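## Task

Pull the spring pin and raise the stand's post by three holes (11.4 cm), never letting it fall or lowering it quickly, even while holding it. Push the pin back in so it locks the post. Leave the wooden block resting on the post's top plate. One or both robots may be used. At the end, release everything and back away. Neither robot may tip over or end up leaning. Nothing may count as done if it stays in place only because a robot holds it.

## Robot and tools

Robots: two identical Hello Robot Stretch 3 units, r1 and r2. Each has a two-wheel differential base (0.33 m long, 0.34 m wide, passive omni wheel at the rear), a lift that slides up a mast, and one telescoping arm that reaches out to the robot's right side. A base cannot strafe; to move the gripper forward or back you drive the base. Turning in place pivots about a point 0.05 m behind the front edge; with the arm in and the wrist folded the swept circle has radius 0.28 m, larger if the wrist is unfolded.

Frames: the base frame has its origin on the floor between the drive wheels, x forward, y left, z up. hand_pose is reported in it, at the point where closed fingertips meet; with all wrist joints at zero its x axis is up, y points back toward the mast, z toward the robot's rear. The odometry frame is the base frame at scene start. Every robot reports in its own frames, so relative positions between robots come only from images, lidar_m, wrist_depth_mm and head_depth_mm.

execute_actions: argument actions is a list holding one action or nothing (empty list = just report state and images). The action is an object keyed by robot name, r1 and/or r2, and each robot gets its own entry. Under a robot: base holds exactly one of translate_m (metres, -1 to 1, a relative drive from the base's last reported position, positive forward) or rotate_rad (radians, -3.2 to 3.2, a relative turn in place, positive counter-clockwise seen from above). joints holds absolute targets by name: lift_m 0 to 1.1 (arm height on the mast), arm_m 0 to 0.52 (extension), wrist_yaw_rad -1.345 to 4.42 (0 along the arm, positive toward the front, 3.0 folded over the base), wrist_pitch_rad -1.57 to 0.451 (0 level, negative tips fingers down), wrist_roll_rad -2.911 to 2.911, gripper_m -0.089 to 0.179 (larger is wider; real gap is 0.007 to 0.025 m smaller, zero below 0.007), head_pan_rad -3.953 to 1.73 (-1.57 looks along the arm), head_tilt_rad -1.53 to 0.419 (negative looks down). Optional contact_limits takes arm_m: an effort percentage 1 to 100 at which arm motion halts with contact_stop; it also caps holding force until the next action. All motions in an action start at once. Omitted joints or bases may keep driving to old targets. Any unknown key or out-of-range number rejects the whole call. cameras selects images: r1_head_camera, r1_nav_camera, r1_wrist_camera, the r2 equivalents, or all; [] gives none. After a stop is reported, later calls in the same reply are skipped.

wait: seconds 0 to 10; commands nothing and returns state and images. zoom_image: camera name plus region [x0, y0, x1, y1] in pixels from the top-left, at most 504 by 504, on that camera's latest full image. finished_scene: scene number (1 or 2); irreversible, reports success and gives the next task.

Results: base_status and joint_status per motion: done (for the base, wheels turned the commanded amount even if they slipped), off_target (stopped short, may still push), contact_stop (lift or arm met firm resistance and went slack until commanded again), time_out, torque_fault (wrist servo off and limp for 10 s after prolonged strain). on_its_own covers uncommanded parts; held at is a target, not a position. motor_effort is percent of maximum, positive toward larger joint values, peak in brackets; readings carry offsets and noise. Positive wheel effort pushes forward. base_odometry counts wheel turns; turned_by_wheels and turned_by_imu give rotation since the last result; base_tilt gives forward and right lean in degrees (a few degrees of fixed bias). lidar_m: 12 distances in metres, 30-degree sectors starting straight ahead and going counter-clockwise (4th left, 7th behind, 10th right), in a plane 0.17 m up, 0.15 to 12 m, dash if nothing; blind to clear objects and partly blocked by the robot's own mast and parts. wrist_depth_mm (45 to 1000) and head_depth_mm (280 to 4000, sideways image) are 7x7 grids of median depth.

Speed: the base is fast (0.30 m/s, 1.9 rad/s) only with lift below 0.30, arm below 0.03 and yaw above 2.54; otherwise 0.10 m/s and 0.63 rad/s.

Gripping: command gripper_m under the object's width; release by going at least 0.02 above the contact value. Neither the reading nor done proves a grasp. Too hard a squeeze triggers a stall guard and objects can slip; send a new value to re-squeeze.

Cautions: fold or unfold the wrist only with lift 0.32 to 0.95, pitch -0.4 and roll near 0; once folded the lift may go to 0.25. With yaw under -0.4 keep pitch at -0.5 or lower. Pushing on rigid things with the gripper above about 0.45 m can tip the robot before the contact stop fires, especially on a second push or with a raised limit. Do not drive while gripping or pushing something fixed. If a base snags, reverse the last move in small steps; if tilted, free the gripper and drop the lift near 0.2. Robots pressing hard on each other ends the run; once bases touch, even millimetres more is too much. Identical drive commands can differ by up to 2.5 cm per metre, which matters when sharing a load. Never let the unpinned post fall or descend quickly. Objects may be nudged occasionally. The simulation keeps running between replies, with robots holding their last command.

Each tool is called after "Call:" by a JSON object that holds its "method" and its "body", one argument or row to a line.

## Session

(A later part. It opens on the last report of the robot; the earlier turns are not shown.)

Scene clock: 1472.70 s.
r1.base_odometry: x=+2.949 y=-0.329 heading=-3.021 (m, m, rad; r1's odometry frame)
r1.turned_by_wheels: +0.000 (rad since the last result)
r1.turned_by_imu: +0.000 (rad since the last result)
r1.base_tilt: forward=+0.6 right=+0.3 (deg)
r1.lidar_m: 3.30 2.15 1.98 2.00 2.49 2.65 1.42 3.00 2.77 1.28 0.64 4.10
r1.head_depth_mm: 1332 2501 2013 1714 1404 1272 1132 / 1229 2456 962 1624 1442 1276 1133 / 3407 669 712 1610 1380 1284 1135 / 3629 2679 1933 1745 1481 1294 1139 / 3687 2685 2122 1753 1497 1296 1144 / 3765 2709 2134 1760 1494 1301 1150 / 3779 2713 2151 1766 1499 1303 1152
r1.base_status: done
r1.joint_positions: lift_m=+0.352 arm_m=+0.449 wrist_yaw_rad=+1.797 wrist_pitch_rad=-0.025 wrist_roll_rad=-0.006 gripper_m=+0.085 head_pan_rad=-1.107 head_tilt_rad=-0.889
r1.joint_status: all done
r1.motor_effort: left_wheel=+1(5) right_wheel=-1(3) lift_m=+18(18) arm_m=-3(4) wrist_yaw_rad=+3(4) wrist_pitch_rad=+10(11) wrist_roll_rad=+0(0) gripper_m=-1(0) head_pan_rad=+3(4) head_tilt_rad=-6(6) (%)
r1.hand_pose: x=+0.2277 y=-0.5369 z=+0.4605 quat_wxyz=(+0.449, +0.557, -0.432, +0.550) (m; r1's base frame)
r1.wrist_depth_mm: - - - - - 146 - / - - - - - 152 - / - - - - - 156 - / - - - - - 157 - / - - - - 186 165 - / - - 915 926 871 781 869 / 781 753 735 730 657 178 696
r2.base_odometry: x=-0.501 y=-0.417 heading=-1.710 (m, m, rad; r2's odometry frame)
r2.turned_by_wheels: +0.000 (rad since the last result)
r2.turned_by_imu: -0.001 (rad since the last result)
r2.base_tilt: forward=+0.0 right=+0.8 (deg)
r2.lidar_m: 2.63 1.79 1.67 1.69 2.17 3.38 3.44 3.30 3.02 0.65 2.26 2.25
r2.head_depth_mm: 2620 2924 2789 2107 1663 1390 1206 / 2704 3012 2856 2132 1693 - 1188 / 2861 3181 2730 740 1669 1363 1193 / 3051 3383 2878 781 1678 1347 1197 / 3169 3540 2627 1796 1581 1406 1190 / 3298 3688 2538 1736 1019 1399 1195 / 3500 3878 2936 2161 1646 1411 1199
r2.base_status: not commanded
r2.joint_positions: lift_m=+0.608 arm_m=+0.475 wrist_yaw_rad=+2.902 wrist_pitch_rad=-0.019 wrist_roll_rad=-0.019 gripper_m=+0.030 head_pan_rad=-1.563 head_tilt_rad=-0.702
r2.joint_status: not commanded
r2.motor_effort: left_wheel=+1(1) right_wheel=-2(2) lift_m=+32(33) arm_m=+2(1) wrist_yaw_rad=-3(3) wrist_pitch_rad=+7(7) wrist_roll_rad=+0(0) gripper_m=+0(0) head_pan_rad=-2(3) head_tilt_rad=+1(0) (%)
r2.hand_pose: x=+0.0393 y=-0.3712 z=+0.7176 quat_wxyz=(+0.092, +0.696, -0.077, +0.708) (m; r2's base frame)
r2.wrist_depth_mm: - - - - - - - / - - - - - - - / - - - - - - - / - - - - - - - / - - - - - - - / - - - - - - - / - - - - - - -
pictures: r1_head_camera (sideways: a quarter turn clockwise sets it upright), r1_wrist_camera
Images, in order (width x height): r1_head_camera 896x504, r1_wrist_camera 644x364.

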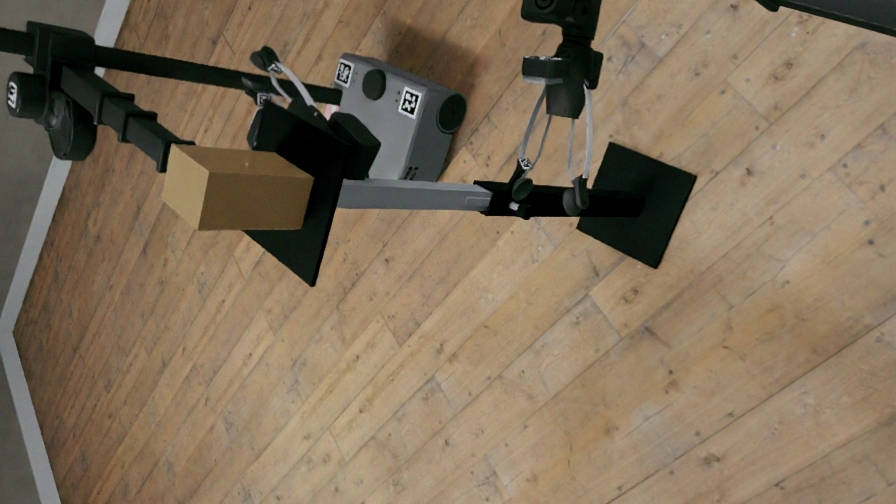

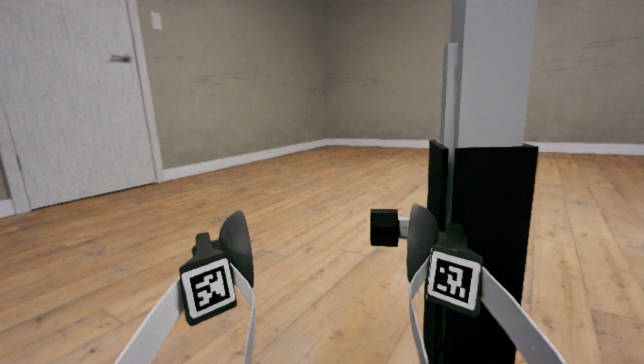

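Call:
{"method": "execute_actions", "body": {
  "actions": [
    {"r1": {"base": {"translate_m": 0.005}, "joints": {"arm_m": 0.4475}}}
  ],
  "cameras": ["r1_head_camera", "r1_wrist_camera"]
}}

Call:
{"method": "zoom_image", "body": {
  "camera": "r1_wrist_camera",
  "region": [320, 120, 540, 320]
}}

Call:
{"method": "zoom_image", "body": {
  "camera": "r1_head_camera",
  "region": [440, 130, 620, 260]
}}

Scene clock: 1483.00 s.
r1.base_odometry: x=+2.944 y=-0.329 heading=-3.022 (m, m, rad; r1's odometry frame)
r1.turned_by_wheels: -0.001 (rad since the last result)
r1.turned_by_imu: -0.002 (rad since the last result)
r1.base_tilt: forward=+0.6 right=+0.3 (deg)
r1.lidar_m: 3.30 2.14 1.97 2.00 2.48 2.64 1.42 3.01 2.77 1.28 0.64 4.08
r1.head_depth_mm: 1326 2512 2012 1705 1407 1274 1132 / 1229 2450 996 1621 1443 1280 1136 / 3431 670 709 1618 1375 1281 1132 / 3656 2668 1952 1747 1489 1295 1145 / 3724 2707 2113 1747 1492 1295 1144 / 3733 2711 2124 1753 1501 1300 1151 / 3779 2724 2154 1772 1505 1305 1157
r1.base_status: done
r1.joint_positions: lift_m=+0.352 arm_m=+0.448 wrist_yaw_rad=+1.797 wrist_pitch_rad=-0.025 wrist_roll_rad=-0.006 gripper_m=+0.085 head_pan_rad=-1.107 head_tilt_rad=-0.889
r1.joint_status: all done
r1.on_its_own: right_wheel is at rest, and its effort (+21) is outside its rest range (-18 to +18)
r1.motor_effort: left_wheel=-12(15) right_wheel=+21(20) lift_m=+18(18) arm_m=-3(2) wrist_yaw_rad=+3(3) wrist_pitch_rad=+10(11) wrist_roll_rad=+0(0) gripper_m=+1(0) head_pan_rad=+4(3) head_tilt_rad=-5(6) (%)
r1.hand_pose: x=+0.2277 y=-0.5354 z=+0.4605 quat_wxyz=(+0.449, +0.557, -0.432, +0.550) (m; r1's base frame)
r1.wrist_depth_mm: - - - - - 144 - / - - - - - 149 - / - - - - - 153 - / - - - - - 155 - / - - - - 182 161 - / - - 908 954 866 492 883 / 771 776 772 743 665 175 699
r2.base_odometry: x=-0.501 y=-0.417 heading=-1.710 (m, m, rad; r2's odometry frame)
r2.turned_by_wheels: +0.000 (rad since the last result)
r2.turned_by_imu: -0.001 (rad since the last result)
r2.base_tilt: forward=+0.0 right=+0.8 (deg)
r2.lidar_m: 2.63 1.79 1.67 1.70 2.16 3.38 3.43 3.29 3.03 0.65 2.26 2.25
r2.head_depth_mm: 2653 2895 2823 2084 1673 1379 1206 / 2742 3015 2819 2141 1697 - 1184 / 2841 3184 2679 739 1676 1356 1192 / 2988 3402 2867 783 1678 1349 1189 / 3168 3493 2613 1800 1591 1397 1193 / 3281 3640 2498 1747 1019 1397 1200 / 3482 3905 2953 2159 1663 1410 1201
r2.base_status: not commanded
r2.joint_positions: lift_m=+0.608 arm_m=+0.475 wrist_yaw_rad=+2.902 wrist_pitch_rad=-0.019 wrist_roll_rad=-0.019 gripper_m=+0.030 head_pan_rad=-1.563 head_tilt_rad=-0.702
r2.joint_status: not commanded
r2.motor_effort: left_wheel=+1(1) right_wheel=-2(2) lift_m=+32(32) arm_m=+2(2) wrist_yaw_rad=-3(3) wrist_pitch_rad=+7(7) wrist_roll_rad=+0(0) gripper_m=+0(0) head_pan_rad=-2(2) head_tilt_rad=+0(0) (%)
r2.hand_pose: x=+0.0393 y=-0.3712 z=+0.7176 quat_wxyz=(+0.092, +0.696, -0.077, +0.708) (m; r2's base frame)
r2.wrist_depth_mm: - - - - - - - / - - - - - - - / - - - - - - - / - - - - - - - / - - - - - - - / - - - - - - - / - - - - - - -
pictures: r1_head_camera (sideways: a quarter turn clockwise sets it upright), r1_wrist_camera
Images, in order (width x height): r1_head_camera 896x504, r1_wrist_camera 644x364.

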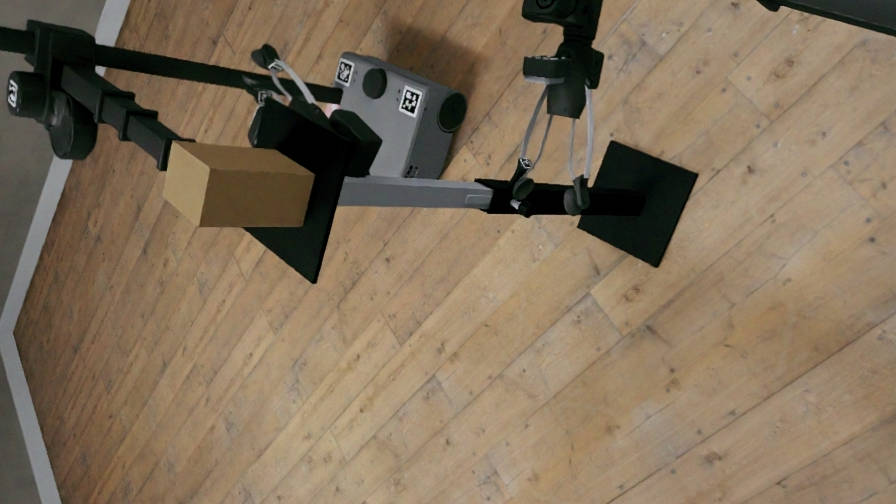

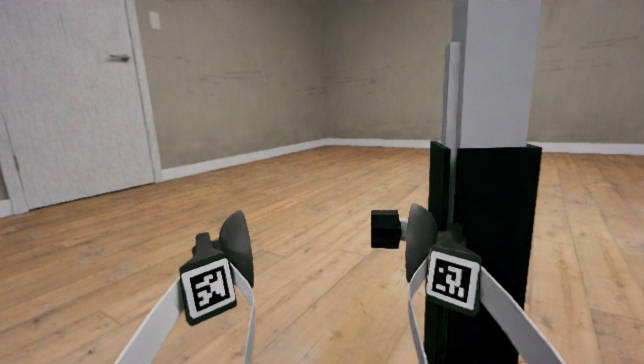

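Region (320, 120, 540, 320) of r1_wrist_camera's 644x364 image, scaled by 2.291; it fills the top 458 rows of this view, and the rest is white.

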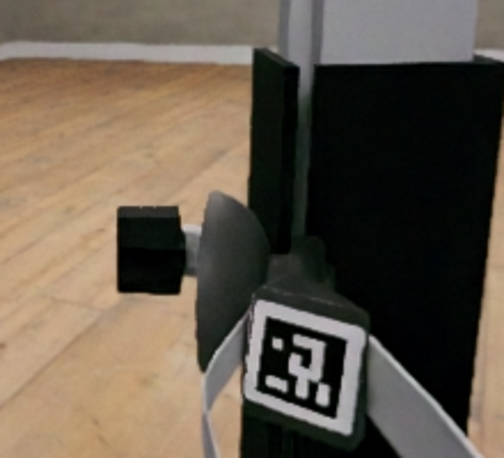

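Region (440, 130, 620, 260) of r1_head_camera's 896x504 image, scaled by 2.800, with more detail than that image has.

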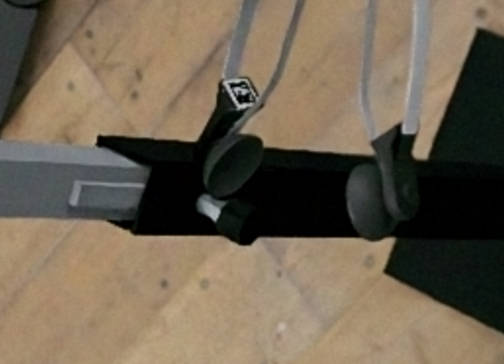

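Call:
{"method": "execute_actions", "body": {
  "actions": [
    {"r1": {"joints": {"gripper_m": 0.055}}}
  ],
  "cameras": ["r1_head_camera", "r1_wrist_camera"]
}}

Call:
{"method": "zoom_image", "body": {
  "camera": "r1_wrist_camera",
  "region": [320, 120, 540, 320]
}}

Call:
{"method": "zoom_image", "body": {
  "camera": "r1_head_camera",
  "region": [440, 130, 620, 260]
}}

Scene clock: 1490.70 s.
r1.base_odometry: x=+2.944 y=-0.329 heading=-3.022 (m, m, rad; r1's odometry frame)
r1.turned_by_wheels: +0.000 (rad since the last result)
r1.turned_by_imu: +0.000 (rad since the last result)
r1.base_tilt: forward=+0.6 right=+0.3 (deg)
r1.lidar_m: 3.31 2.14 1.98 2.00 2.47 2.65 1.42 3.01 2.77 1.28 0.64 4.08
r1.head_depth_mm: 1329 2538 2013 1708 1405 1275 1131 / 1227 2453 998 1625 1443 1281 1133 / 3436 668 707 1620 1375 1286 1138 / 3657 2659 1935 1746 1485 1290 1142 / 3678 2708 2108 1750 1485 1298 1149 / 3725 2716 2136 1762 1496 1302 1151 / 3748 2746 2142 1769 1500 1306 1152
r1.base_status: not commanded
r1.joint_positions: lift_m=+0.352 arm_m=+0.448 wrist_yaw_rad=+1.773 wrist_pitch_rad=-0.025 wrist_roll_rad=-0.006 gripper_m=+0.055 head_pan_rad=-1.107 head_tilt_rad=-0.889
r1.joint_status: all done
r1.on_its_own: right_wheel is at rest, and its effort (+19) is outside its rest range (-18 to +18); wrist_yaw_rad is at rest, and its effort (+33) is outside its rest range (-12 to +12)
r1.motor_effort: left_wheel=-12(12) right_wheel=+19(21) lift_m=+18(18) arm_m=-3(3) wrist_yaw_rad=+33(34) wrist_pitch_rad=+11(10) wrist_roll_rad=+0(0) gripper_m=-6(82) head_pan_rad=+4(3) head_tilt_rad=-6(6) (%)
r1.hand_pose: x=+0.2290 y=-0.5413 z=+0.4605 quat_wxyz=(+0.455, +0.552, -0.438, +0.544) (m; r1's base frame)
r1.wrist_depth_mm: - - - - - 145 - / - - - - - 151 - / - - - - - 156 - / - - - - - 157 - / - - - - 180 165 - / - - - 954 859 815 903 / 764 756 739 738 217 179 688
r2.base_odometry: x=-0.501 y=-0.417 heading=-1.710 (m, m, rad; r2's odometry frame)
r2.turned_by_wheels: +0.000 (rad since the last result)
r2.turned_by_imu: -0.001 (rad since the last result)
r2.base_tilt: forward=+0.0 right=+0.8 (deg)
r2.lidar_m: 2.64 1.79 1.67 1.69 2.16 3.37 3.45 3.28 3.05 0.65 2.27 2.24
r2.head_depth_mm: 2644 2890 2800 2084 1658 1382 1209 / 2730 3070 2844 2137 1708 - 1188 / 2832 3204 2735 739 1662 1349 1183 / 2989 3388 2887 780 1582 1348 1186 / 3149 3517 2634 1800 1584 1391 1191 / 3310 3756 2524 1748 1014 1407 1199 / 3497 3956 2950 2149 1653 1410 1203
r2.base_status: not commanded
r2.joint_positions: lift_m=+0.608 arm_m=+0.475 wrist_yaw_rad=+2.902 wrist_pitch_rad=-0.019 wrist_roll_rad=-0.019 gripper_m=+0.030 head_pan_rad=-1.563 head_tilt_rad=-0.702
r2.joint_status: not commanded
r2.motor_effort: left_wheel=+1(1) right_wheel=-2(2) lift_m=+33(32) arm_m=+1(2) wrist_yaw_rad=-3(3) wrist_pitch_rad=+7(7) wrist_roll_rad=+0(0) gripper_m=+0(0) head_pan_rad=-3(2) head_tilt_rad=+1(1) (%)
r2.hand_pose: x=+0.0393 y=-0.3712 z=+0.7176 quat_wxyz=(+0.092, +0.696, -0.077, +0.708) (m; r2's base frame)
r2.wrist_depth_mm: - - - - - - - / - - - - - - - / - - - - - - - / - - - - - - - / - - - - - - - / - - - - - - - / - - - - - - -
pictures: r1_head_camera (sideways: a quarter turn clockwise sets it upright), r1_wrist_camera
Images, in order (width x height): r1_head_camera 896x504, r1_wrist_camera 644x364.

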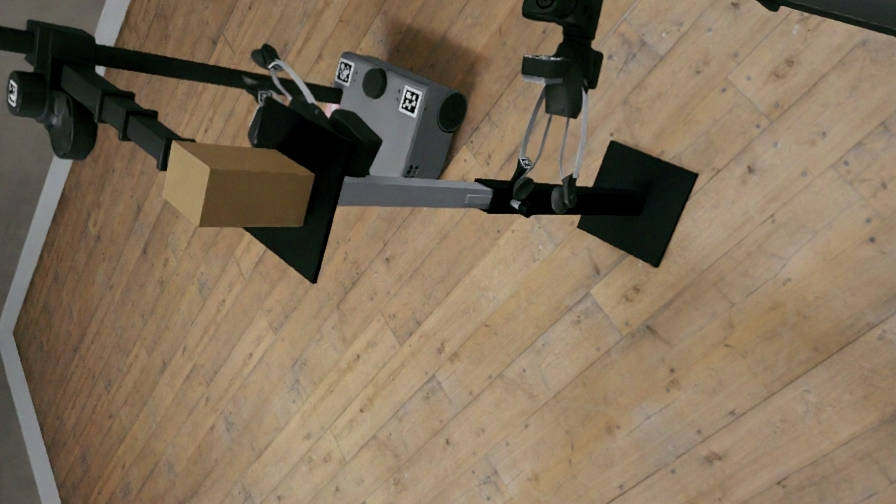

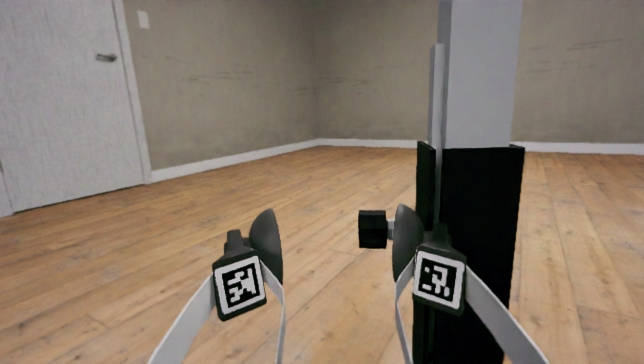

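Region (320, 120, 540, 320) of r1_wrist_camera's 644x364 image, scaled by 2.291; it fills the top 458 rows of this view, and the rest is white.

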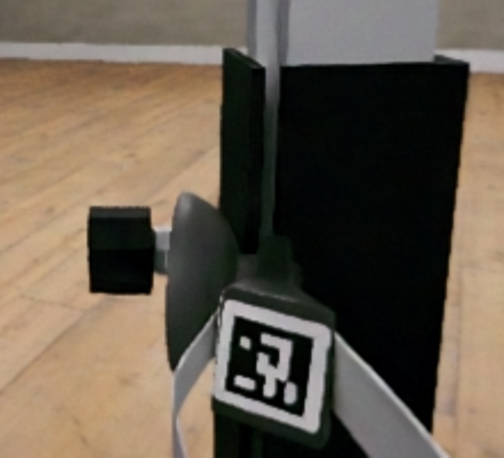

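Region (440, 130, 620, 260) of r1_head_camera's 896x504 image, scaled by 2.800, with more detail than that image has.

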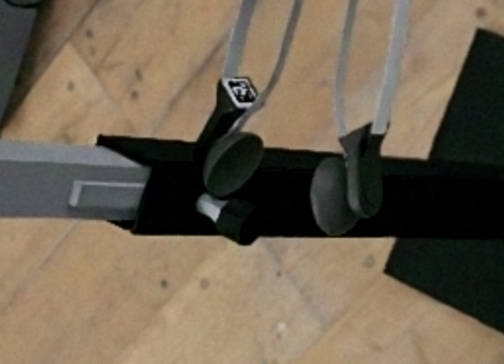

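Call:
{"method": "execute_actions", "body": {
  "actions": [
    {"r1": {"base": {"translate_m": -0.012}, "joints": {"gripper_m": 0.085}}}
  ],
  "cameras": []
}}

Call:
{"method": "execute_actions", "body": {
  "actions": [
    {"r1": {"joints": {"arm_m": 0.30, "lift_m": 0.573, "wrist_pitch_rad": -1.4, "wrist_yaw_rad": 1.67}}}
  ],
  "cameras": []
}}

Call:
{"method": "execute_actions", "body": {
  "actions": [
    {"r1": {"base": {"translate_m": 0.214}, "joints": {"head_pan_rad": -1.45, "head_tilt_rad": -0.9}}}
  ],
  "cameras": ["r1_head_camera", "r1_wrist_camera"]
}}

Scene clock: 1561.97 s.
r1.base_odometry: x=+2.956 y=-0.328 heading=-3.021 (m, m, rad; r1's odometry frame)
r1.turned_by_wheels: +0.000 (rad since the last result)
r1.turned_by_imu: +0.001 (rad since the last result)
r1.base_tilt: forward=+0.7 right=+0.3 (deg)
r1.lidar_m: 3.30 2.14 1.98 2.00 2.48 2.64 1.41 3.00 2.76 1.29 0.65 4.10
r1.head_depth_mm: 2733 2517 2070 1717 1412 1275 1132 / 1230 2465 1645 1622 1443 1284 1137 / 3436 672 719 1611 1385 1285 1139 / 3660 2659 1939 1738 1485 1289 1143 / 3730 2720 2124 1752 1492 1299 1145 / 3757 2716 2135 1757 1496 1300 1151 / 3798 2725 2154 1767 1502 1301 1152
r1.base_status: done
r1.joint_positions: lift_m=+0.352 arm_m=+0.448 wrist_yaw_rad=+1.762 wrist_pitch_rad=-0.024 wrist_roll_rad=-0.006 gripper_m=+0.085 head_pan_rad=-1.107 head_tilt_rad=-0.889
r1.joint_status: all done
r1.on_its_own: wrist_yaw_rad is held at +1.756, not at your +1.800, by its stall guard, which is not easing now
r1.motor_effort: left_wheel=+3(9) right_wheel=-4(13) lift_m=+18(18) arm_m=-2(3) wrist_yaw_rad=-8(8) wrist_pitch_rad=+10(11) wrist_roll_rad=+0(0) gripper_m=+1(78) head_pan_rad=+4(4) head_tilt_rad=-6(5) (%)
r1.hand_pose: x=+0.2296 y=-0.5441 z=+0.4606 quat_wxyz=(+0.458, +0.549, -0.442, +0.542) (m; r1's base frame)
r1.wrist_depth_mm: - - - - - 155 - / - - - - - - - / - - - - - - - / - - - - 202 167 - / - - - - 200 - - / - - 938 929 893 905 861 / 764 784 746 732 210 188 695
r2.base_odometry: x=-0.501 y=-0.417 heading=-1.710 (m, m, rad; r2's odometry frame)
r2.turned_by_wheels: +0.000 (rad since the last result)
r2.turned_by_imu: -0.001 (rad since the last result)
r2.base_tilt: forward=+0.0 right=+0.8 (deg)
r2.lidar_m: 2.63 1.79 1.67 1.69 2.17 3.38 3.42 3.30 3.05 0.65 2.26 2.24
r2.head_depth_mm: 2603 2909 2827 2094 1670 1380 1206 / 2714 2977 2829 2154 1690 - 1185 / 2858 3195 2744 739 1678 1356 1191 / 3002 3366 2894 784 1592 1336 1188 / 3120 3501 2732 1809 1543 1402 1192 / 3227 3623 1541 1761 1047 1404 1200 / 3481 3922 2928 2161 1669 1409 1202
r2.base_status: not commanded
r2.joint_positions: lift_m=+0.608 arm_m=+0.475 wrist_yaw_rad=+2.902 wrist_pitch_rad=-0.019 wrist_roll_rad=-0.019 gripper_m=+0.030 head_pan_rad=-1.563 head_tilt_rad=-0.702
r2.joint_status: not commanded
r2.motor_effort: left_wheel=+1(1) right_wheel=-2(2) lift_m=+32(33) arm_m=+2(2) wrist_yaw_rad=-3(3) wrist_pitch_rad=+7(7) wrist_roll_rad=+0(0) gripper_m=+0(1) head_pan_rad=-2(2) head_tilt_rad=+0(0) (%)
r2.hand_pose: x=+0.0393 y=-0.3712 z=+0.7176 quat_wxyz=(+0.092, +0.696, -0.077, +0.708) (m; r2's base frame)
r2.wrist_depth_mm: - - - - - - - / - - - - - - - / - - - - - - - / - - - - - - - / - - - - - - - / - - - - - - - / - - - - - - -
pictures: none
No camera images: the call's "cameras" was empty. Leave "cameras" out to get every camera's image.

Scene clock: 1564.80 s.
r1.base_odometry: x=+2.956 y=-0.328 heading=-3.022 (m, m, rad; r1's odometry frame)
r1.turned_by_wheels: +0.000 (rad since the last result)
r1.turned_by_imu: +0.000 (rad since the last result)
r1.base_tilt: forward=+0.6 right=+0.2 (deg)
r1.lidar_m: 3.33 2.14 1.98 2.01 2.48 2.63 1.41 2.99 2.76 1.28 0.65 4.10
r1.head_depth_mm: 2744 2513 2062 1706 1529 1250 1129 / 1232 2452 1644 1625 1472 1288 1131 / 3359 671 719 1605 1401 1284 1137 / 3636 2658 1926 1739 1479 1291 1137 / 3683 2702 2121 1753 1487 1297 1144 / 3727 2710 2133 1755 1497 1302 1153 / 3763 2756 2146 1767 1503 1301 1151
r1.base_status: not commanded
r1.joint_positions: lift_m=+0.573 arm_m=+0.300 wrist_yaw_rad=+1.673 wrist_pitch_rad=-1.397 wrist_roll_rad=-0.006 gripper_m=+0.085 head_pan_rad=-1.107 head_tilt_rad=-0.889
r1.joint_status: all done
r1.motor_effort: left_wheel=+2(3) right_wheel=-1(3) lift_m=+25(28) arm_m=-3(3) wrist_yaw_rad=-4(24) wrist_pitch_rad=-1(10) wrist_roll_rad=+0(0) gripper_m=+0(2) head_pan_rad=+4(3) head_tilt_rad=-6(6) (%)
r1.hand_pose: x=-0.0010 y=-0.4434 z=+0.4550 quat_wxyz=(+0.701, +0.706, -0.023, +0.099) (m; r1's base frame)
r1.wrist_depth_mm: 602 602 606 602 580 598 587 / 603 612 596 606 588 595 595 / 610 599 599 591 601 601 600 / - - 610 597 610 608 604 / - - 608 604 614 618 606 / - - 614 620 616 625 603 / - 613 624 610 614 610 608
r2.base_odometry: x=-0.501 y=-0.417 heading=-1.710 (m, m, rad; r2's odometry frame)
r2.turned_by_wheels: +0.000 (rad since the last result)
r2.turned_by_imu: -0.001 (rad since the last result)
r2.base_tilt: forward=+0.0 right=+0.8 (deg)
r2.lidar_m: 2.63 1.78 1.67 1.69 2.17 3.38 3.42 3.29 3.03 0.65 2.26 2.24
r2.head_depth_mm: 2619 2931 2853 2118 1660 1382 1203 / 2746 3032 2838 2142 1698 - 1178 / 2865 3187 2755 737 1674 1350 1191 / 2980 3401 2896 783 1688 1342 1189 / 3170 3514 2738 1787 1630 1403 1193 / 3209 1391 1418 1065 1645 1402 1191 / 3587 3957 2919 2089 1683 1410 1204
r2.base_status: not commanded
r2.joint_positions: lift_m=+0.608 arm_m=+0.475 wrist_yaw_rad=+2.902 wrist_pitch_rad=-0.019 wrist_roll_rad=-0.019 gripper_m=+0.030 head_pan_rad=-1.563 head_tilt_rad=-0.702
r2.joint_status: not commanded
r2.motor_effort: left_wheel=+1(1) right_wheel=-2(2) lift_m=+33(32) arm_m=+2(2) wrist_yaw_rad=-3(4) wrist_pitch_rad=+7(7) wrist_roll_rad=+0(0) gripper_m=-1(1) head_pan_rad=-2(2) head_tilt_rad=+0(1) (%)
r2.hand_pose: x=+0.0393 y=-0.3712 z=+0.7176 quat_wxyz=(+0.092, +0.696, -0.077, +0.708) (m; r2's base frame)
r2.wrist_depth_mm: - - - - - - - / - - - - - - - / - - - - - - - / - - - - - - - / - - - - - - - / - - - - - - - / - - - - - - -
pictures: none
No camera images: the call's "cameras" was empty. Leave "cameras" out to get every camera's image.

Scene clock: 1568.20 s.
r1.base_odometry: x=+2.743 y=-0.353 heading=-3.021 (m, m, rad; r1's odometry frame)
r1.turned_by_wheels: +0.000 (rad since the last result)
r1.turned_by_imu: +0.001 (rad since the last result)
r1.base_tilt: forward=+0.6 right=+0.3 (deg)
r1.lidar_m: 3.19 2.05 1.90 1.92 2.39 4.77 1.62 3.10 2.84 0.59 3.54 3.91
r1.head_depth_mm: 2611 2621 2065 1755 1486 - - / 2737 2625 2016 1792 1414 1282 1135 / 2726 1429 681 1593 1372 1266 1139 / 1227 1033 730 1649 1478 1296 1143 / 3169 2682 2126 1748 1488 1295 1145 / 3375 2703 2128 1759 1494 1302 1150 / 3578 2722 2148 1767 1501 1306 1153
r1.base_status: done
r1.joint_positions: lift_m=+0.573 arm_m=+0.300 wrist_yaw_rad=+1.673 wrist_pitch_rad=-1.398 wrist_roll_rad=-0.006 gripper_m=+0.085 head_pan_rad=-1.443 head_tilt_rad=-0.889
r1.joint_status: all done
r1.motor_effort: left_wheel=+2(4) right_wheel=-1(2) lift_m=+24(24) arm_m=-3(3) wrist_yaw_rad=-3(4) wrist_pitch_rad=-1(2) wrist_roll_rad=+0(0) gripper_m=+0(0) head_pan_rad=-3(29) head_tilt_rad=-6(5) (%)
r1.hand_pose: x=-0.0011 y=-0.4434 z=+0.4550 quat_wxyz=(+0.701, +0.706, -0.023, +0.099) (m; r1's base frame)
r1.wrist_depth_mm: 606 599 607 602 610 590 588 / 606 600 596 603 597 594 595 / 604 604 605 600 588 351 157 / - - 599 612 610 597 594 / - - 606 612 604 615 590 / - - 611 610 621 616 609 / - 616 627 608 608 626 618
r2.base_odometry: x=-0.501 y=-0.417 heading=-1.710 (m, m, rad; r2's odometry frame)
r2.turned_by_wheels: +0.000 (rad since the last result)
r2.turned_by_imu: -0.001 (rad since the last result)
r2.base_tilt: forward=+0.0 right=+0.8 (deg)
r2.lidar_m: 2.64 1.78 1.67 1.69 2.16 3.37 3.42 3.28 3.03 0.65 2.27 2.25
r2.head_depth_mm: 2621 2919 2824 2089 1653 1367 1211 / 2763 3014 2838 2150 1687 - 1190 / 2852 3233 2734 739 1667 1353 1192 / 2958 3279 1558 785 1585 1350 1192 / 3139 3459 2588 2004 1657 1398 1196 / 3325 3690 2916 2145 1692 1404 1193 / 3535 3922 2903 2172 1692 1407 1200
r2.base_status: not commanded
r2.joint_positions: lift_m=+0.608 arm_m=+0.475 wrist_yaw_rad=+2.902 wrist_pitch_rad=-0.019 wrist_roll_rad=-0.019 gripper_m=+0.030 head_pan_rad=-1.563 head_tilt_rad=-0.702
r2.joint_status: not commanded
r2.motor_effort: left_wheel=+1(1) right_wheel=-2(2) lift_m=+33(33) arm_m=+2(1) wrist_yaw_rad=-3(3) wrist_pitch_rad=+7(7) wrist_roll_rad=+0(0) gripper_m=+0(0) head_pan_rad=-2(3) head_tilt_rad=+1(1) (%)
r2.hand_pose: x=+0.0393 y=-0.3712 z=+0.7176 quat_wxyz=(+0.092, +0.696, -0.077, +0.708) (m; r2's base frame)
r2.wrist_depth_mm: - - - - - - - / - - - - - - - / - - - - - - - / - - - - - - - / - - - - - - - / - - - - - - - / - - - - - - -
pictures: r1_head_camera (sideways: a quarter turn clockwise sets it upright), r1_wrist_camera
Images, in order (width x height): r1_head_camera 896x504, r1_wrist_camera 644x364.

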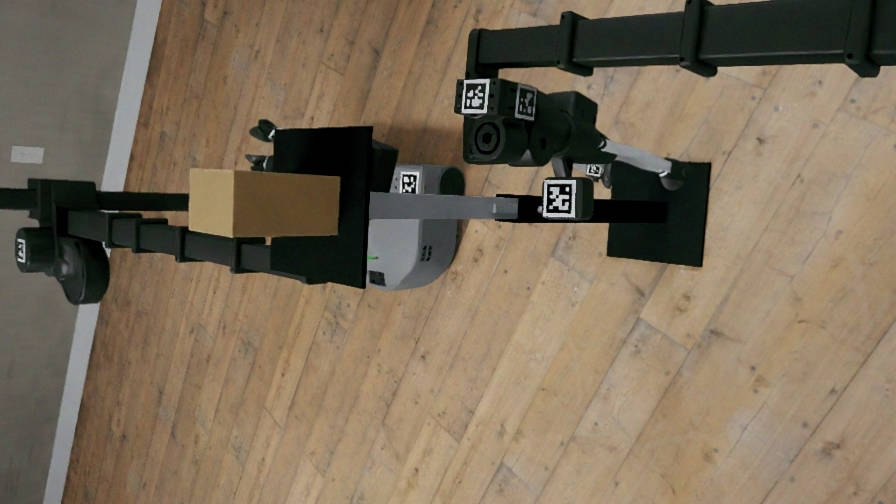

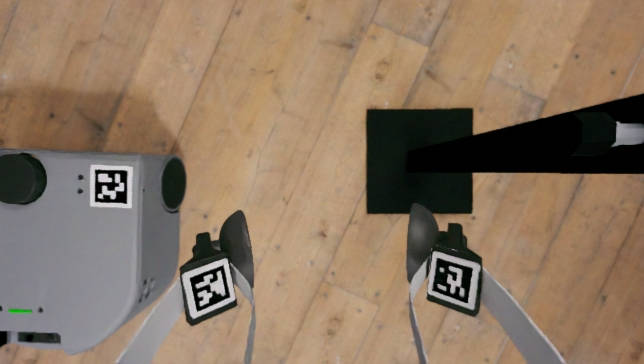

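Call:
{"method": "execute_actions", "body": {
  "actions": [
    {"r1": {"joints": {"arm_m": 0.39, "wrist_yaw_rad": 1.72}}}
  ],
  "cameras": ["r1_head_camera", "r1_wrist_camera"]
}}

Call:
{"method": "zoom_image", "body": {
  "camera": "r1_wrist_camera",
  "region": [320, 60, 580, 320]
}}

Scene clock: 1588.03 s.
r1.base_odometry: x=+2.743 y=-0.353 heading=-3.021 (m, m, rad; r1's odometry frame)
r1.turned_by_wheels: +0.000 (rad since the last result)
r1.turned_by_imu: +0.000 (rad since the last result)
r1.base_tilt: forward=+0.6 right=+0.2 (deg)
r1.lidar_m: 3.19 2.05 1.90 1.92 2.39 4.77 1.62 3.09 2.84 0.60 3.54 3.90
r1.head_depth_mm: 2583 2589 2073 1756 1494 - - / 2739 2631 2028 - 1474 1280 1133 / 2697 1421 681 1592 1411 1273 1135 / 1228 1035 731 1653 1485 1290 1142 / 3202 2698 2117 1743 1491 1293 1146 / 3356 2719 2137 1762 1500 1300 1148 / 3530 2739 2148 1766 1505 1304 1159
r1.base_status: not commanded
r1.joint_positions: lift_m=+0.573 arm_m=+0.390 wrist_yaw_rad=+1.717 wrist_pitch_rad=-1.398 wrist_roll_rad=-0.006 gripper_m=+0.085 head_pan_rad=-1.443 head_tilt_rad=-0.889
r1.joint_status: all done
r1.motor_effort: left_wheel=+2(1) right_wheel=-1(1) lift_m=+24(24) arm_m=+4(5) wrist_yaw_rad=+3(4) wrist_pitch_rad=-1(2) wrist_roll_rad=+0(0) gripper_m=+0(0) head_pan_rad=-3(3) head_tilt_rad=-6(5) (%)
r1.hand_pose: x=-0.0012 y=-0.5319 z=+0.4550 quat_wxyz=(+0.698, +0.706, -0.007, +0.114) (m; r1's base frame)
r1.wrist_depth_mm: 605 612 596 595 590 597 601 / 603 606 607 613 604 147 92 / 614 610 597 616 156 125 91 / - 613 618 604 594 613 603 / - 617 612 606 606 611 607 / - 620 632 629 600 606 615 / 630 627 623 603 608 608 615
r2.base_odometry: x=-0.501 y=-0.417 heading=-1.710 (m, m, rad; r2's odometry frame)
r2.turned_by_wheels: +0.000 (rad since the last result)
r2.turned_by_imu: -0.001 (rad since the last result)
r2.base_tilt: forward=+0.0 right=+0.8 (deg)
r2.lidar_m: 2.64 1.79 1.67 1.69 2.16 3.38 3.43 3.30 3.04 0.65 2.26 2.25
r2.head_depth_mm: 2585 2881 2821 2077 1659 1382 1207 / 2736 3046 2843 2158 1685 - 1183 / 2863 3209 2692 740 1664 1350 1189 / 2909 3222 1614 785 1597 1347 1189 / 3139 3386 2631 1813 1634 1397 1192 / 3278 3731 2928 2145 1700 1403 1202 / 3497 3980 2913 2140 1705 1411 1205
r2.base_status: not commanded
r2.joint_positions: lift_m=+0.608 arm_m=+0.475 wrist_yaw_rad=+2.902 wrist_pitch_rad=-0.019 wrist_roll_rad=-0.019 gripper_m=+0.030 head_pan_rad=-1.563 head_tilt_rad=-0.702
r2.joint_status: not commanded
r2.motor_effort: left_wheel=+1(1) right_wheel=-2(2) lift_m=+32(33) arm_m=+2(1) wrist_yaw_rad=-3(3) wrist_pitch_rad=+7(7) wrist_roll_rad=+0(0) gripper_m=-1(0) head_pan_rad=-3(2) head_tilt_rad=+1(0) (%)
r2.hand_pose: x=+0.0393 y=-0.3712 z=+0.7176 quat_wxyz=(+0.092, +0.696, -0.077, +0.708) (m; r2's base frame)
r2.wrist_depth_mm: - - - - - - - / - - - - - - - / - - - - - - - / - - - - - - - / - - - - - - - / - - - - - - - / - - - - - - -
pictures: r1_head_camera (sideways: a quarter turn clockwise sets it upright), r1_wrist_camera
Images, in order (width x height): r1_head_camera 896x504, r1_wrist_camera 644x364.

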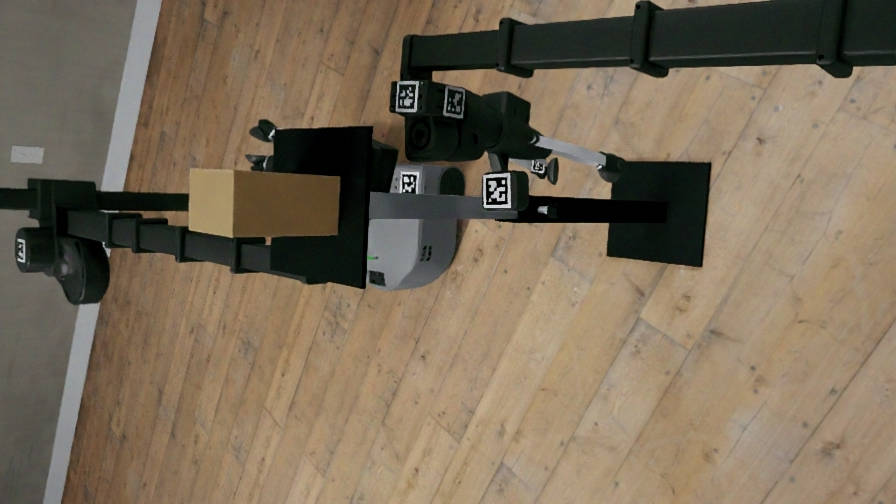

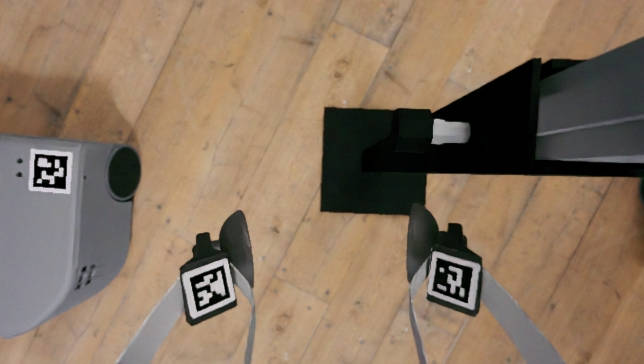

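Region (320, 60, 580, 320) of r1_wrist_camera's 644x364 image, scaled by 1.938.

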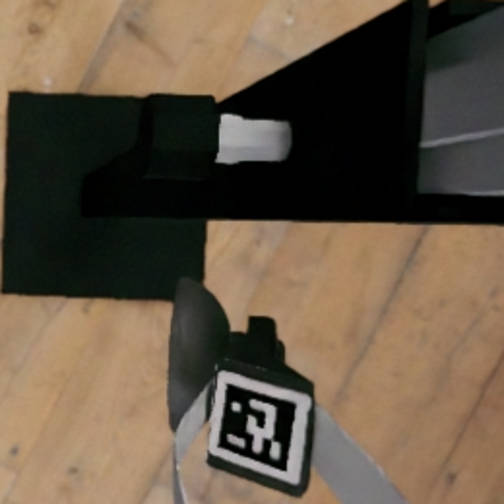

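Call:
{"method": "execute_actions", "body": {
  "actions": [
    {"r1": {"joints": {"arm_m": 0.400}}}
  ],
  "cameras": []
}}

Call:
{"method": "execute_actions", "body": {
  "actions": [
    {"r1": {"base": {"translate_m": 0.018}}}
  ],
  "cameras": ["r1_head_camera", "r1_wrist_camera"]
}}

Call:
{"method": "zoom_image", "body": {
  "camera": "r1_wrist_camera",
  "region": [320, 60, 580, 320]
}}

Scene clock: 1620.17 s.
r1.base_odometry: x=+2.743 y=-0.353 heading=-3.021 (m, m, rad; r1's odometry frame)
r1.turned_by_wheels: +0.000 (rad since the last result)
r1.turned_by_imu: +0.000 (rad since the last result)
r1.base_tilt: forward=+0.6 right=+0.2 (deg)
r1.lidar_m: 3.17 2.06 1.90 1.92 2.39 4.78 1.62 3.09 2.84 0.59 3.55 3.90
r1.head_depth_mm: 2627 2610 2064 1755 1491 - - / 2729 2649 2016 - 1468 1285 1131 / 2711 1422 681 1591 1405 1274 1135 / 1222 1033 730 1650 1477 1294 1139 / 3214 2693 2116 1748 1492 1295 1145 / 3404 2722 2127 1761 1487 1295 1148 / 3552 2730 2134 1763 1498 1309 1152
r1.base_status: not commanded
r1.joint_positions: lift_m=+0.573 arm_m=+0.400 wrist_yaw_rad=+1.717 wrist_pitch_rad=-1.398 wrist_roll_rad=-0.006 gripper_m=+0.085 head_pan_rad=-1.443 head_tilt_rad=-0.889
r1.joint_status: all done
r1.motor_effort: left_wheel=+3(2) right_wheel=-2(1) lift_m=+24(24) arm_m=+4(4) wrist_yaw_rad=+3(3) wrist_pitch_rad=-1(2) wrist_roll_rad=+0(0) gripper_m=+0(0) head_pan_rad=-3(3) head_tilt_rad=-7(5) (%)
r1.hand_pose: x=-0.0012 y=-0.5419 z=+0.4550 quat_wxyz=(+0.698, +0.706, -0.007, +0.114) (m; r1's base frame)
r1.wrist_depth_mm: 610 599 598 594 589 593 587 / 610 603 598 617 609 115 76 / 594 610 615 594 157 111 81 / - 599 610 596 600 594 606 / - 610 610 603 602 609 611 / - 626 618 625 608 604 608 / 618 624 611 622 615 606 630
r2.base_odometry: x=-0.501 y=-0.417 heading=-1.710 (m, m, rad; r2's odometry frame)
r2.turned_by_wheels: +0.000 (rad since the last result)
r2.turned_by_imu: -0.001 (rad since the last result)
r2.base_tilt: forward=+0.0 right=+0.8 (deg)
r2.lidar_m: 2.63 1.79 1.67 1.70 2.16 3.38 3.43 3.28 3.04 0.65 2.27 2.25
r2.head_depth_mm: 2665 2883 2793 2091 1661 1390 1209 / 2757 3027 2817 2139 1697 - 1189 / 2858 3224 2716 739 1667 1354 1193 / 2973 3256 1603 784 1595 1340 1191 / 3183 3479 2663 1915 1630 1410 1195 / 3337 3671 2882 2144 1704 1404 1194 / 3477 3929 2954 2159 1705 1408 1205
r2.base_status: not commanded
r2.joint_positions: lift_m=+0.608 arm_m=+0.475 wrist_yaw_rad=+2.902 wrist_pitch_rad=-0.019 wrist_roll_rad=-0.019 gripper_m=+0.030 head_pan_rad=-1.563 head_tilt_rad=-0.702
r2.joint_status: not commanded
r2.motor_effort: left_wheel=+1(1) right_wheel=-2(2) lift_m=+33(33) arm_m=+2(2) wrist_yaw_rad=-3(3) wrist_pitch_rad=+7(7) wrist_roll_rad=+0(0) gripper_m=+0(0) head_pan_rad=-2(3) head_tilt_rad=+1(0) (%)
r2.hand_pose: x=+0.0393 y=-0.3712 z=+0.7176 quat_wxyz=(+0.092, +0.696, -0.077, +0.708) (m; r2's base frame)
r2.wrist_depth_mm: - - - - - - - / - - - - - - - / - - - - - - - / - - - - - - - / - - - - - - - / - - - - - - - / - - - - - - -
pictures: none
No camera images: the call's "cameras" was empty. Leave "cameras" out to get every camera's image.

Scene clock: 1621.37 s.
r1.base_odometry: x=+2.726 y=-0.355 heading=-3.022 (m, m, rad; r1's odometry frame)
r1.turned_by_wheels: +0.000 (rad since the last result)
r1.turned_by_imu: -0.001 (rad since the last result)
r1.base_tilt: forward=+0.6 right=+0.3 (deg)
r1.lidar_m: 3.18 2.05 1.90 1.91 2.37 4.80 1.64 3.08 2.85 0.59 3.54 3.88
r1.head_depth_mm: 2627 2609 2059 1757 1492 - - / 2750 2615 1958 - 1464 1281 1135 / 2683 645 665 1591 1209 1274 1137 / 1227 2453 762 1655 1482 1291 1140 / 3209 2687 2122 1743 1489 1295 1145 / 3355 2718 2134 1754 1497 1299 1147 / 3562 2739 2140 1763 1504 1302 1152
r1.base_status: done
r1.joint_positions: lift_m=+0.573 arm_m=+0.400 wrist_yaw_rad=+1.713 wrist_pitch_rad=-1.398 wrist_roll_rad=-0.006 gripper_m=+0.085 head_pan_rad=-1.443 head_tilt_rad=-0.889
r1.joint_status: not commanded
r1.motor_effort: left_wheel=-5(5) right_wheel=+8(11) lift_m=+25(24) arm_m=+4(4) wrist_yaw_rad=+9(9) wrist_pitch_rad=-1(2) wrist_roll_rad=+0(0) gripper_m=+0(0) head_pan_rad=-3(3) head_tilt_rad=-6(6) (%)
r1.hand_pose: x=-0.0012 y=-0.5420 z=+0.4550 quat_wxyz=(+0.699, +0.706, -0.009, +0.113) (m; r1's base frame)
r1.wrist_depth_mm: 599 601 596 597 596 607 589 / 610 607 610 599 589 595 593 / 607 617 605 592 585 113 78 / - 598 603 605 157 112 76 / - 607 610 609 597 598 599 / - 614 616 620 615 619 608 / 606 639 624 616 620 608 627
r2.base_odometry: x=-0.501 y=-0.417 heading=-1.710 (m, m, rad; r2's odometry frame)
r2.turned_by_wheels: +0.000 (rad since the last result)
r2.turned_by_imu: +0.000 (rad since the last result)
r2.base_tilt: forward=+0.0 right=+0.8 (deg)
r2.lidar_m: 2.63 1.78 1.67 1.69 2.17 3.37 3.42 3.29 3.05 0.65 2.26 2.25
r2.head_depth_mm: 2612 2854 2831 2109 1666 1381 1201 / 2768 2994 2835 2155 1679 - 1181 / 2876 3230 2717 737 1685 1362 1187 / 2859 3113 1575 782 1587 1353 1192 / 3142 3430 2616 1999 1637 1403 1195 / 3341 3700 2939 2148 1690 1409 1196 / 3555 3860 2969 2161 1698 1407 1191
r2.base_status: not commanded
r2.joint_positions: lift_m=+0.608 arm_m=+0.475 wrist_yaw_rad=+2.902 wrist_pitch_rad=-0.019 wrist_roll_rad=-0.019 gripper_m=+0.030 head_pan_rad=-1.563 head_tilt_rad=-0.702
r2.joint_status: not commanded
r2.motor_effort: left_wheel=+0(1) right_wheel=+0(2) lift_m=+33(33) arm_m=+2(1) wrist_yaw_rad=-3(3) wrist_pitch_rad=+7(7) wrist_roll_rad=+0(0) gripper_m=-1(0) head_pan_rad=-2(2) head_tilt_rad=+0(1) (%)
r2.hand_pose: x=+0.0393 y=-0.3712 z=+0.7176 quat_wxyz=(+0.092, +0.696, -0.076, +0.708) (m; r2's base frame)
r2.wrist_depth_mm: - - - - - - - / - - - - - - - / - - - - - - - / - - - - - - - / - - - - - - - / - - - - - - - / - - - - - - -
pictures: r1_head_camera (sideways: a quarter turn clockwise sets it upright), r1_wrist_camera
Images, in order (width x height): r1_head_camera 896x504, r1_wrist_camera 644x364.

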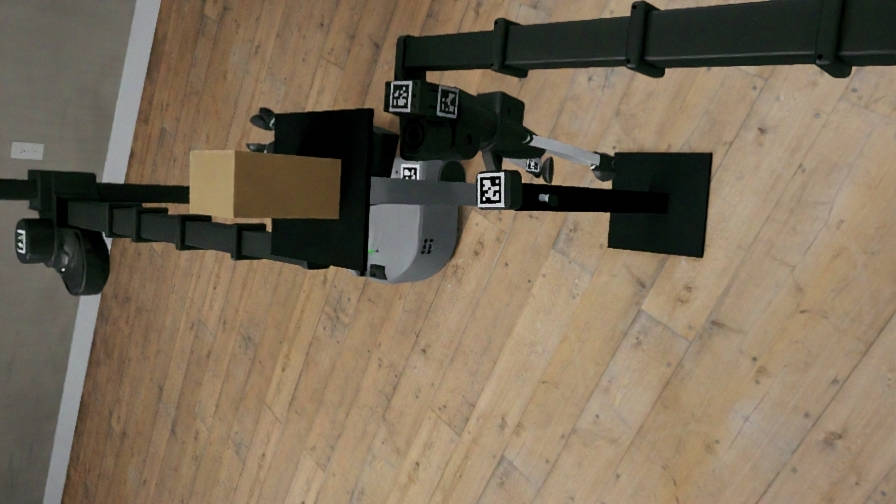

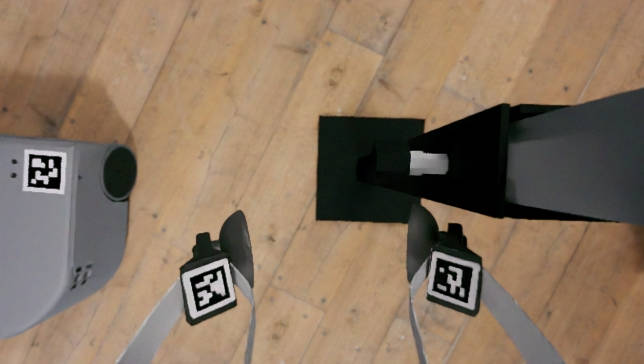

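Region (320, 60, 580, 320) of r1_wrist_camera's 644x364 image, scaled by 1.938.

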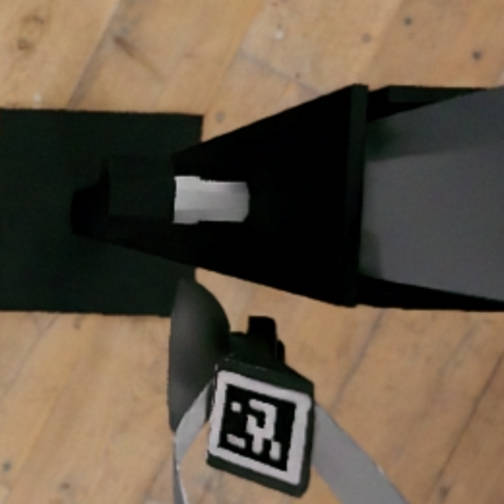

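Call:
{"method": "execute_actions", "body": {
  "actions": [
    {"r1": {"base": {"translate_m": -0.012}}}
  ],
  "cameras": ["r1_head_camera", "r2_head_camera", "r1_nav_camera", "r2_nav_camera"]
}}

Scene clock: 1631.37 s.
r1.base_odometry: x=+2.738 y=-0.354 heading=-3.022 (m, m, rad; r1's odometry frame)
r1.turned_by_wheels: +0.000 (rad since the last result)
r1.turned_by_imu: +0.000 (rad since the last result)
r1.base_tilt: forward=+0.6 right=+0.2 (deg)
r1.lidar_m: 3.17 2.06 1.90 1.92 2.39 4.78 1.62 3.11 2.84 0.59 3.55 3.89
r1.head_depth_mm: 2602 2596 2071 1743 1490 - - / 2730 2610 1962 - 1470 1281 1136 / 2744 1390 668 874 1374 1273 1136 / 1230 1034 731 1658 1482 1289 1144 / 3187 2683 2119 1750 1491 1293 1145 / 3363 2705 2130 1753 1491 1297 1147 / 3539 2748 2135 1763 1498 1305 1152
r1.base_status: done
r1.joint_positions: lift_m=+0.573 arm_m=+0.400 wrist_yaw_rad=+1.721 wrist_pitch_rad=-1.398 wrist_roll_rad=-0.006 gripper_m=+0.085 head_pan_rad=-1.443 head_tilt_rad=-0.889
r1.joint_status: not commanded
r1.motor_effort: left_wheel=+3(7) right_wheel=-2(10) lift_m=+24(25) arm_m=+4(4) wrist_yaw_rad=-2(9) wrist_pitch_rad=-1(2) wrist_roll_rad=+0(0) gripper_m=+0(0) head_pan_rad=-3(4) head_tilt_rad=-6(6) (%)
r1.hand_pose: x=-0.0012 y=-0.5419 z=+0.4550 quat_wxyz=(+0.698, +0.706, -0.006, +0.116) (m; r1's base frame)
r1.wrist_depth_mm: 601 607 600 609 588 595 592 / 605 610 604 600 601 584 80 / 603 605 613 607 158 111 77 / - 607 615 575 599 125 118 / - 608 613 607 618 600 615 / - 626 615 605 609 610 612 / 623 615 610 622 624 625 609
r2.base_odometry: x=-0.501 y=-0.417 heading=-1.710 (m, m, rad; r2's odometry frame)
r2.turned_by_wheels: +0.000 (rad since the last result)
r2.turned_by_imu: -0.001 (rad since the last result)
r2.base_tilt: forward=+0.1 right=+0.8 (deg)
r2.lidar_m: 2.63 1.79 1.67 1.70 2.17 3.37 3.44 3.29 3.04 0.65 2.27 2.25
r2.head_depth_mm: 2610 2928 2832 2096 1674 1389 1201 / 2712 3035 2828 2155 1694 - 1188 / 2870 3154 2763 739 1673 1349 1181 / 2953 3207 2455 779 1579 1334 1188 / 3145 3458 2638 1793 1638 1403 1199 / 3310 3706 2935 2133 1700 1411 1199 / 3500 3921 2953 2140 1704 1407 1195
r2.base_status: not commanded
r2.joint_positions: lift_m=+0.608 arm_m=+0.475 wrist_yaw_rad=+2.907 wrist_pitch_rad=-0.019 wrist_roll_rad=-0.019 gripper_m=+0.030 head_pan_rad=-1.563 head_tilt_rad=-0.702
r2.joint_status: not commanded
r2.motor_effort: left_wheel=+2(2) right_wheel=-3(3) lift_m=+33(32) arm_m=+2(2) wrist_yaw_rad=-7(9) wrist_pitch_rad=+7(7) wrist_roll_rad=+0(0) gripper_m=+0(0) head_pan_rad=-3(2) head_tilt_rad=+1(0) (%)
r2.hand_pose: x=+0.0382 y=-0.3710 z=+0.7176 quat_wxyz=(+0.091, +0.696, -0.075, +0.708) (m; r2's base frame)
r2.wrist_depth_mm: - - - - - - - / - - - - - - - / - - - - - - - / - - - - - - - / - - - - - - - / - - - - - - - / - - - - - - -
pictures: r1_head_camera (sideways: a quarter turn clockwise sets it upright), r1_nav_camera (sideways: a quarter turn counterclockwise sets it upright), r2_head_camera (sideways: a quarter turn clockwise sets it upright), r2_nav_camera (sideways: a quarter turn counterclockwise sets it upright)
Images, in order (width x height): r1_head_camera 896x504, r1_nav_camera 672x504, r2_head_camera 896x504, r2_nav_camera 672x504.

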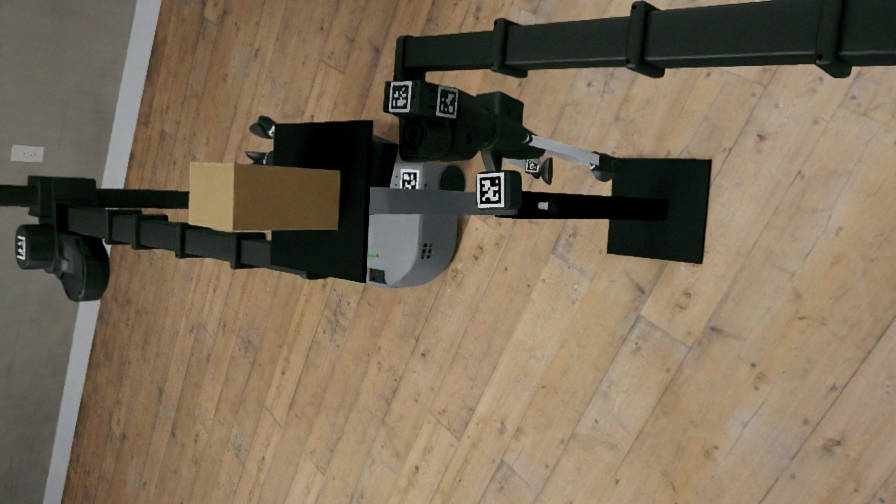

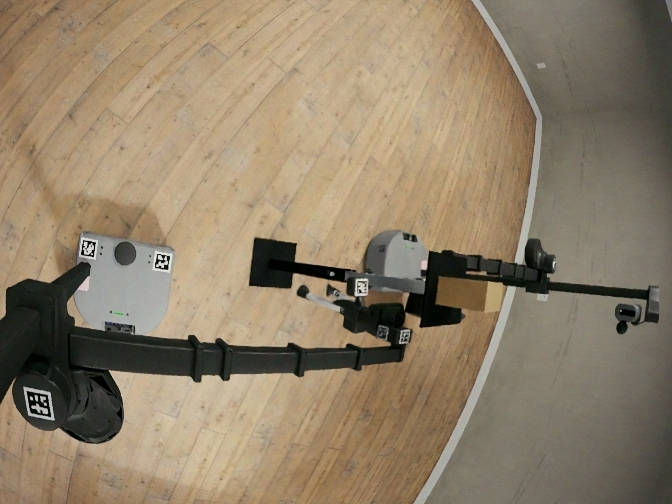

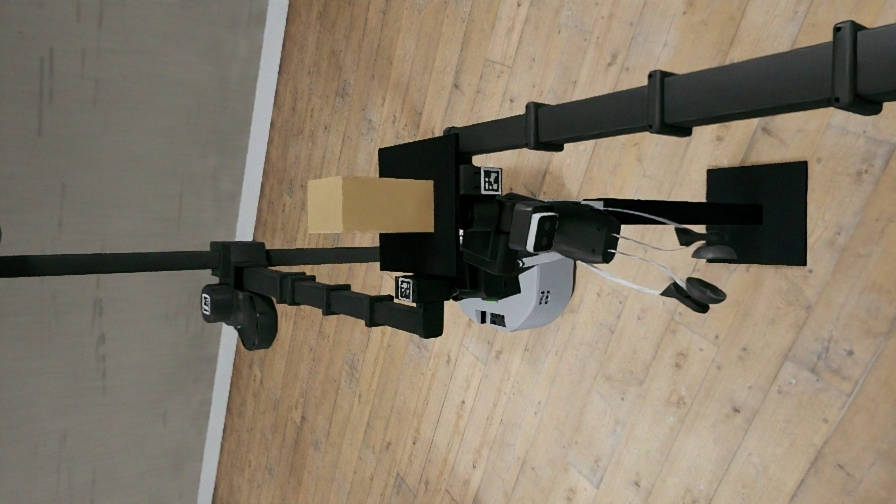

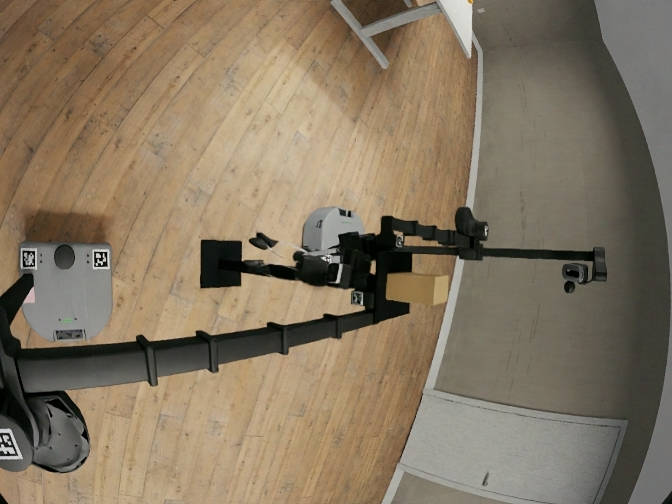

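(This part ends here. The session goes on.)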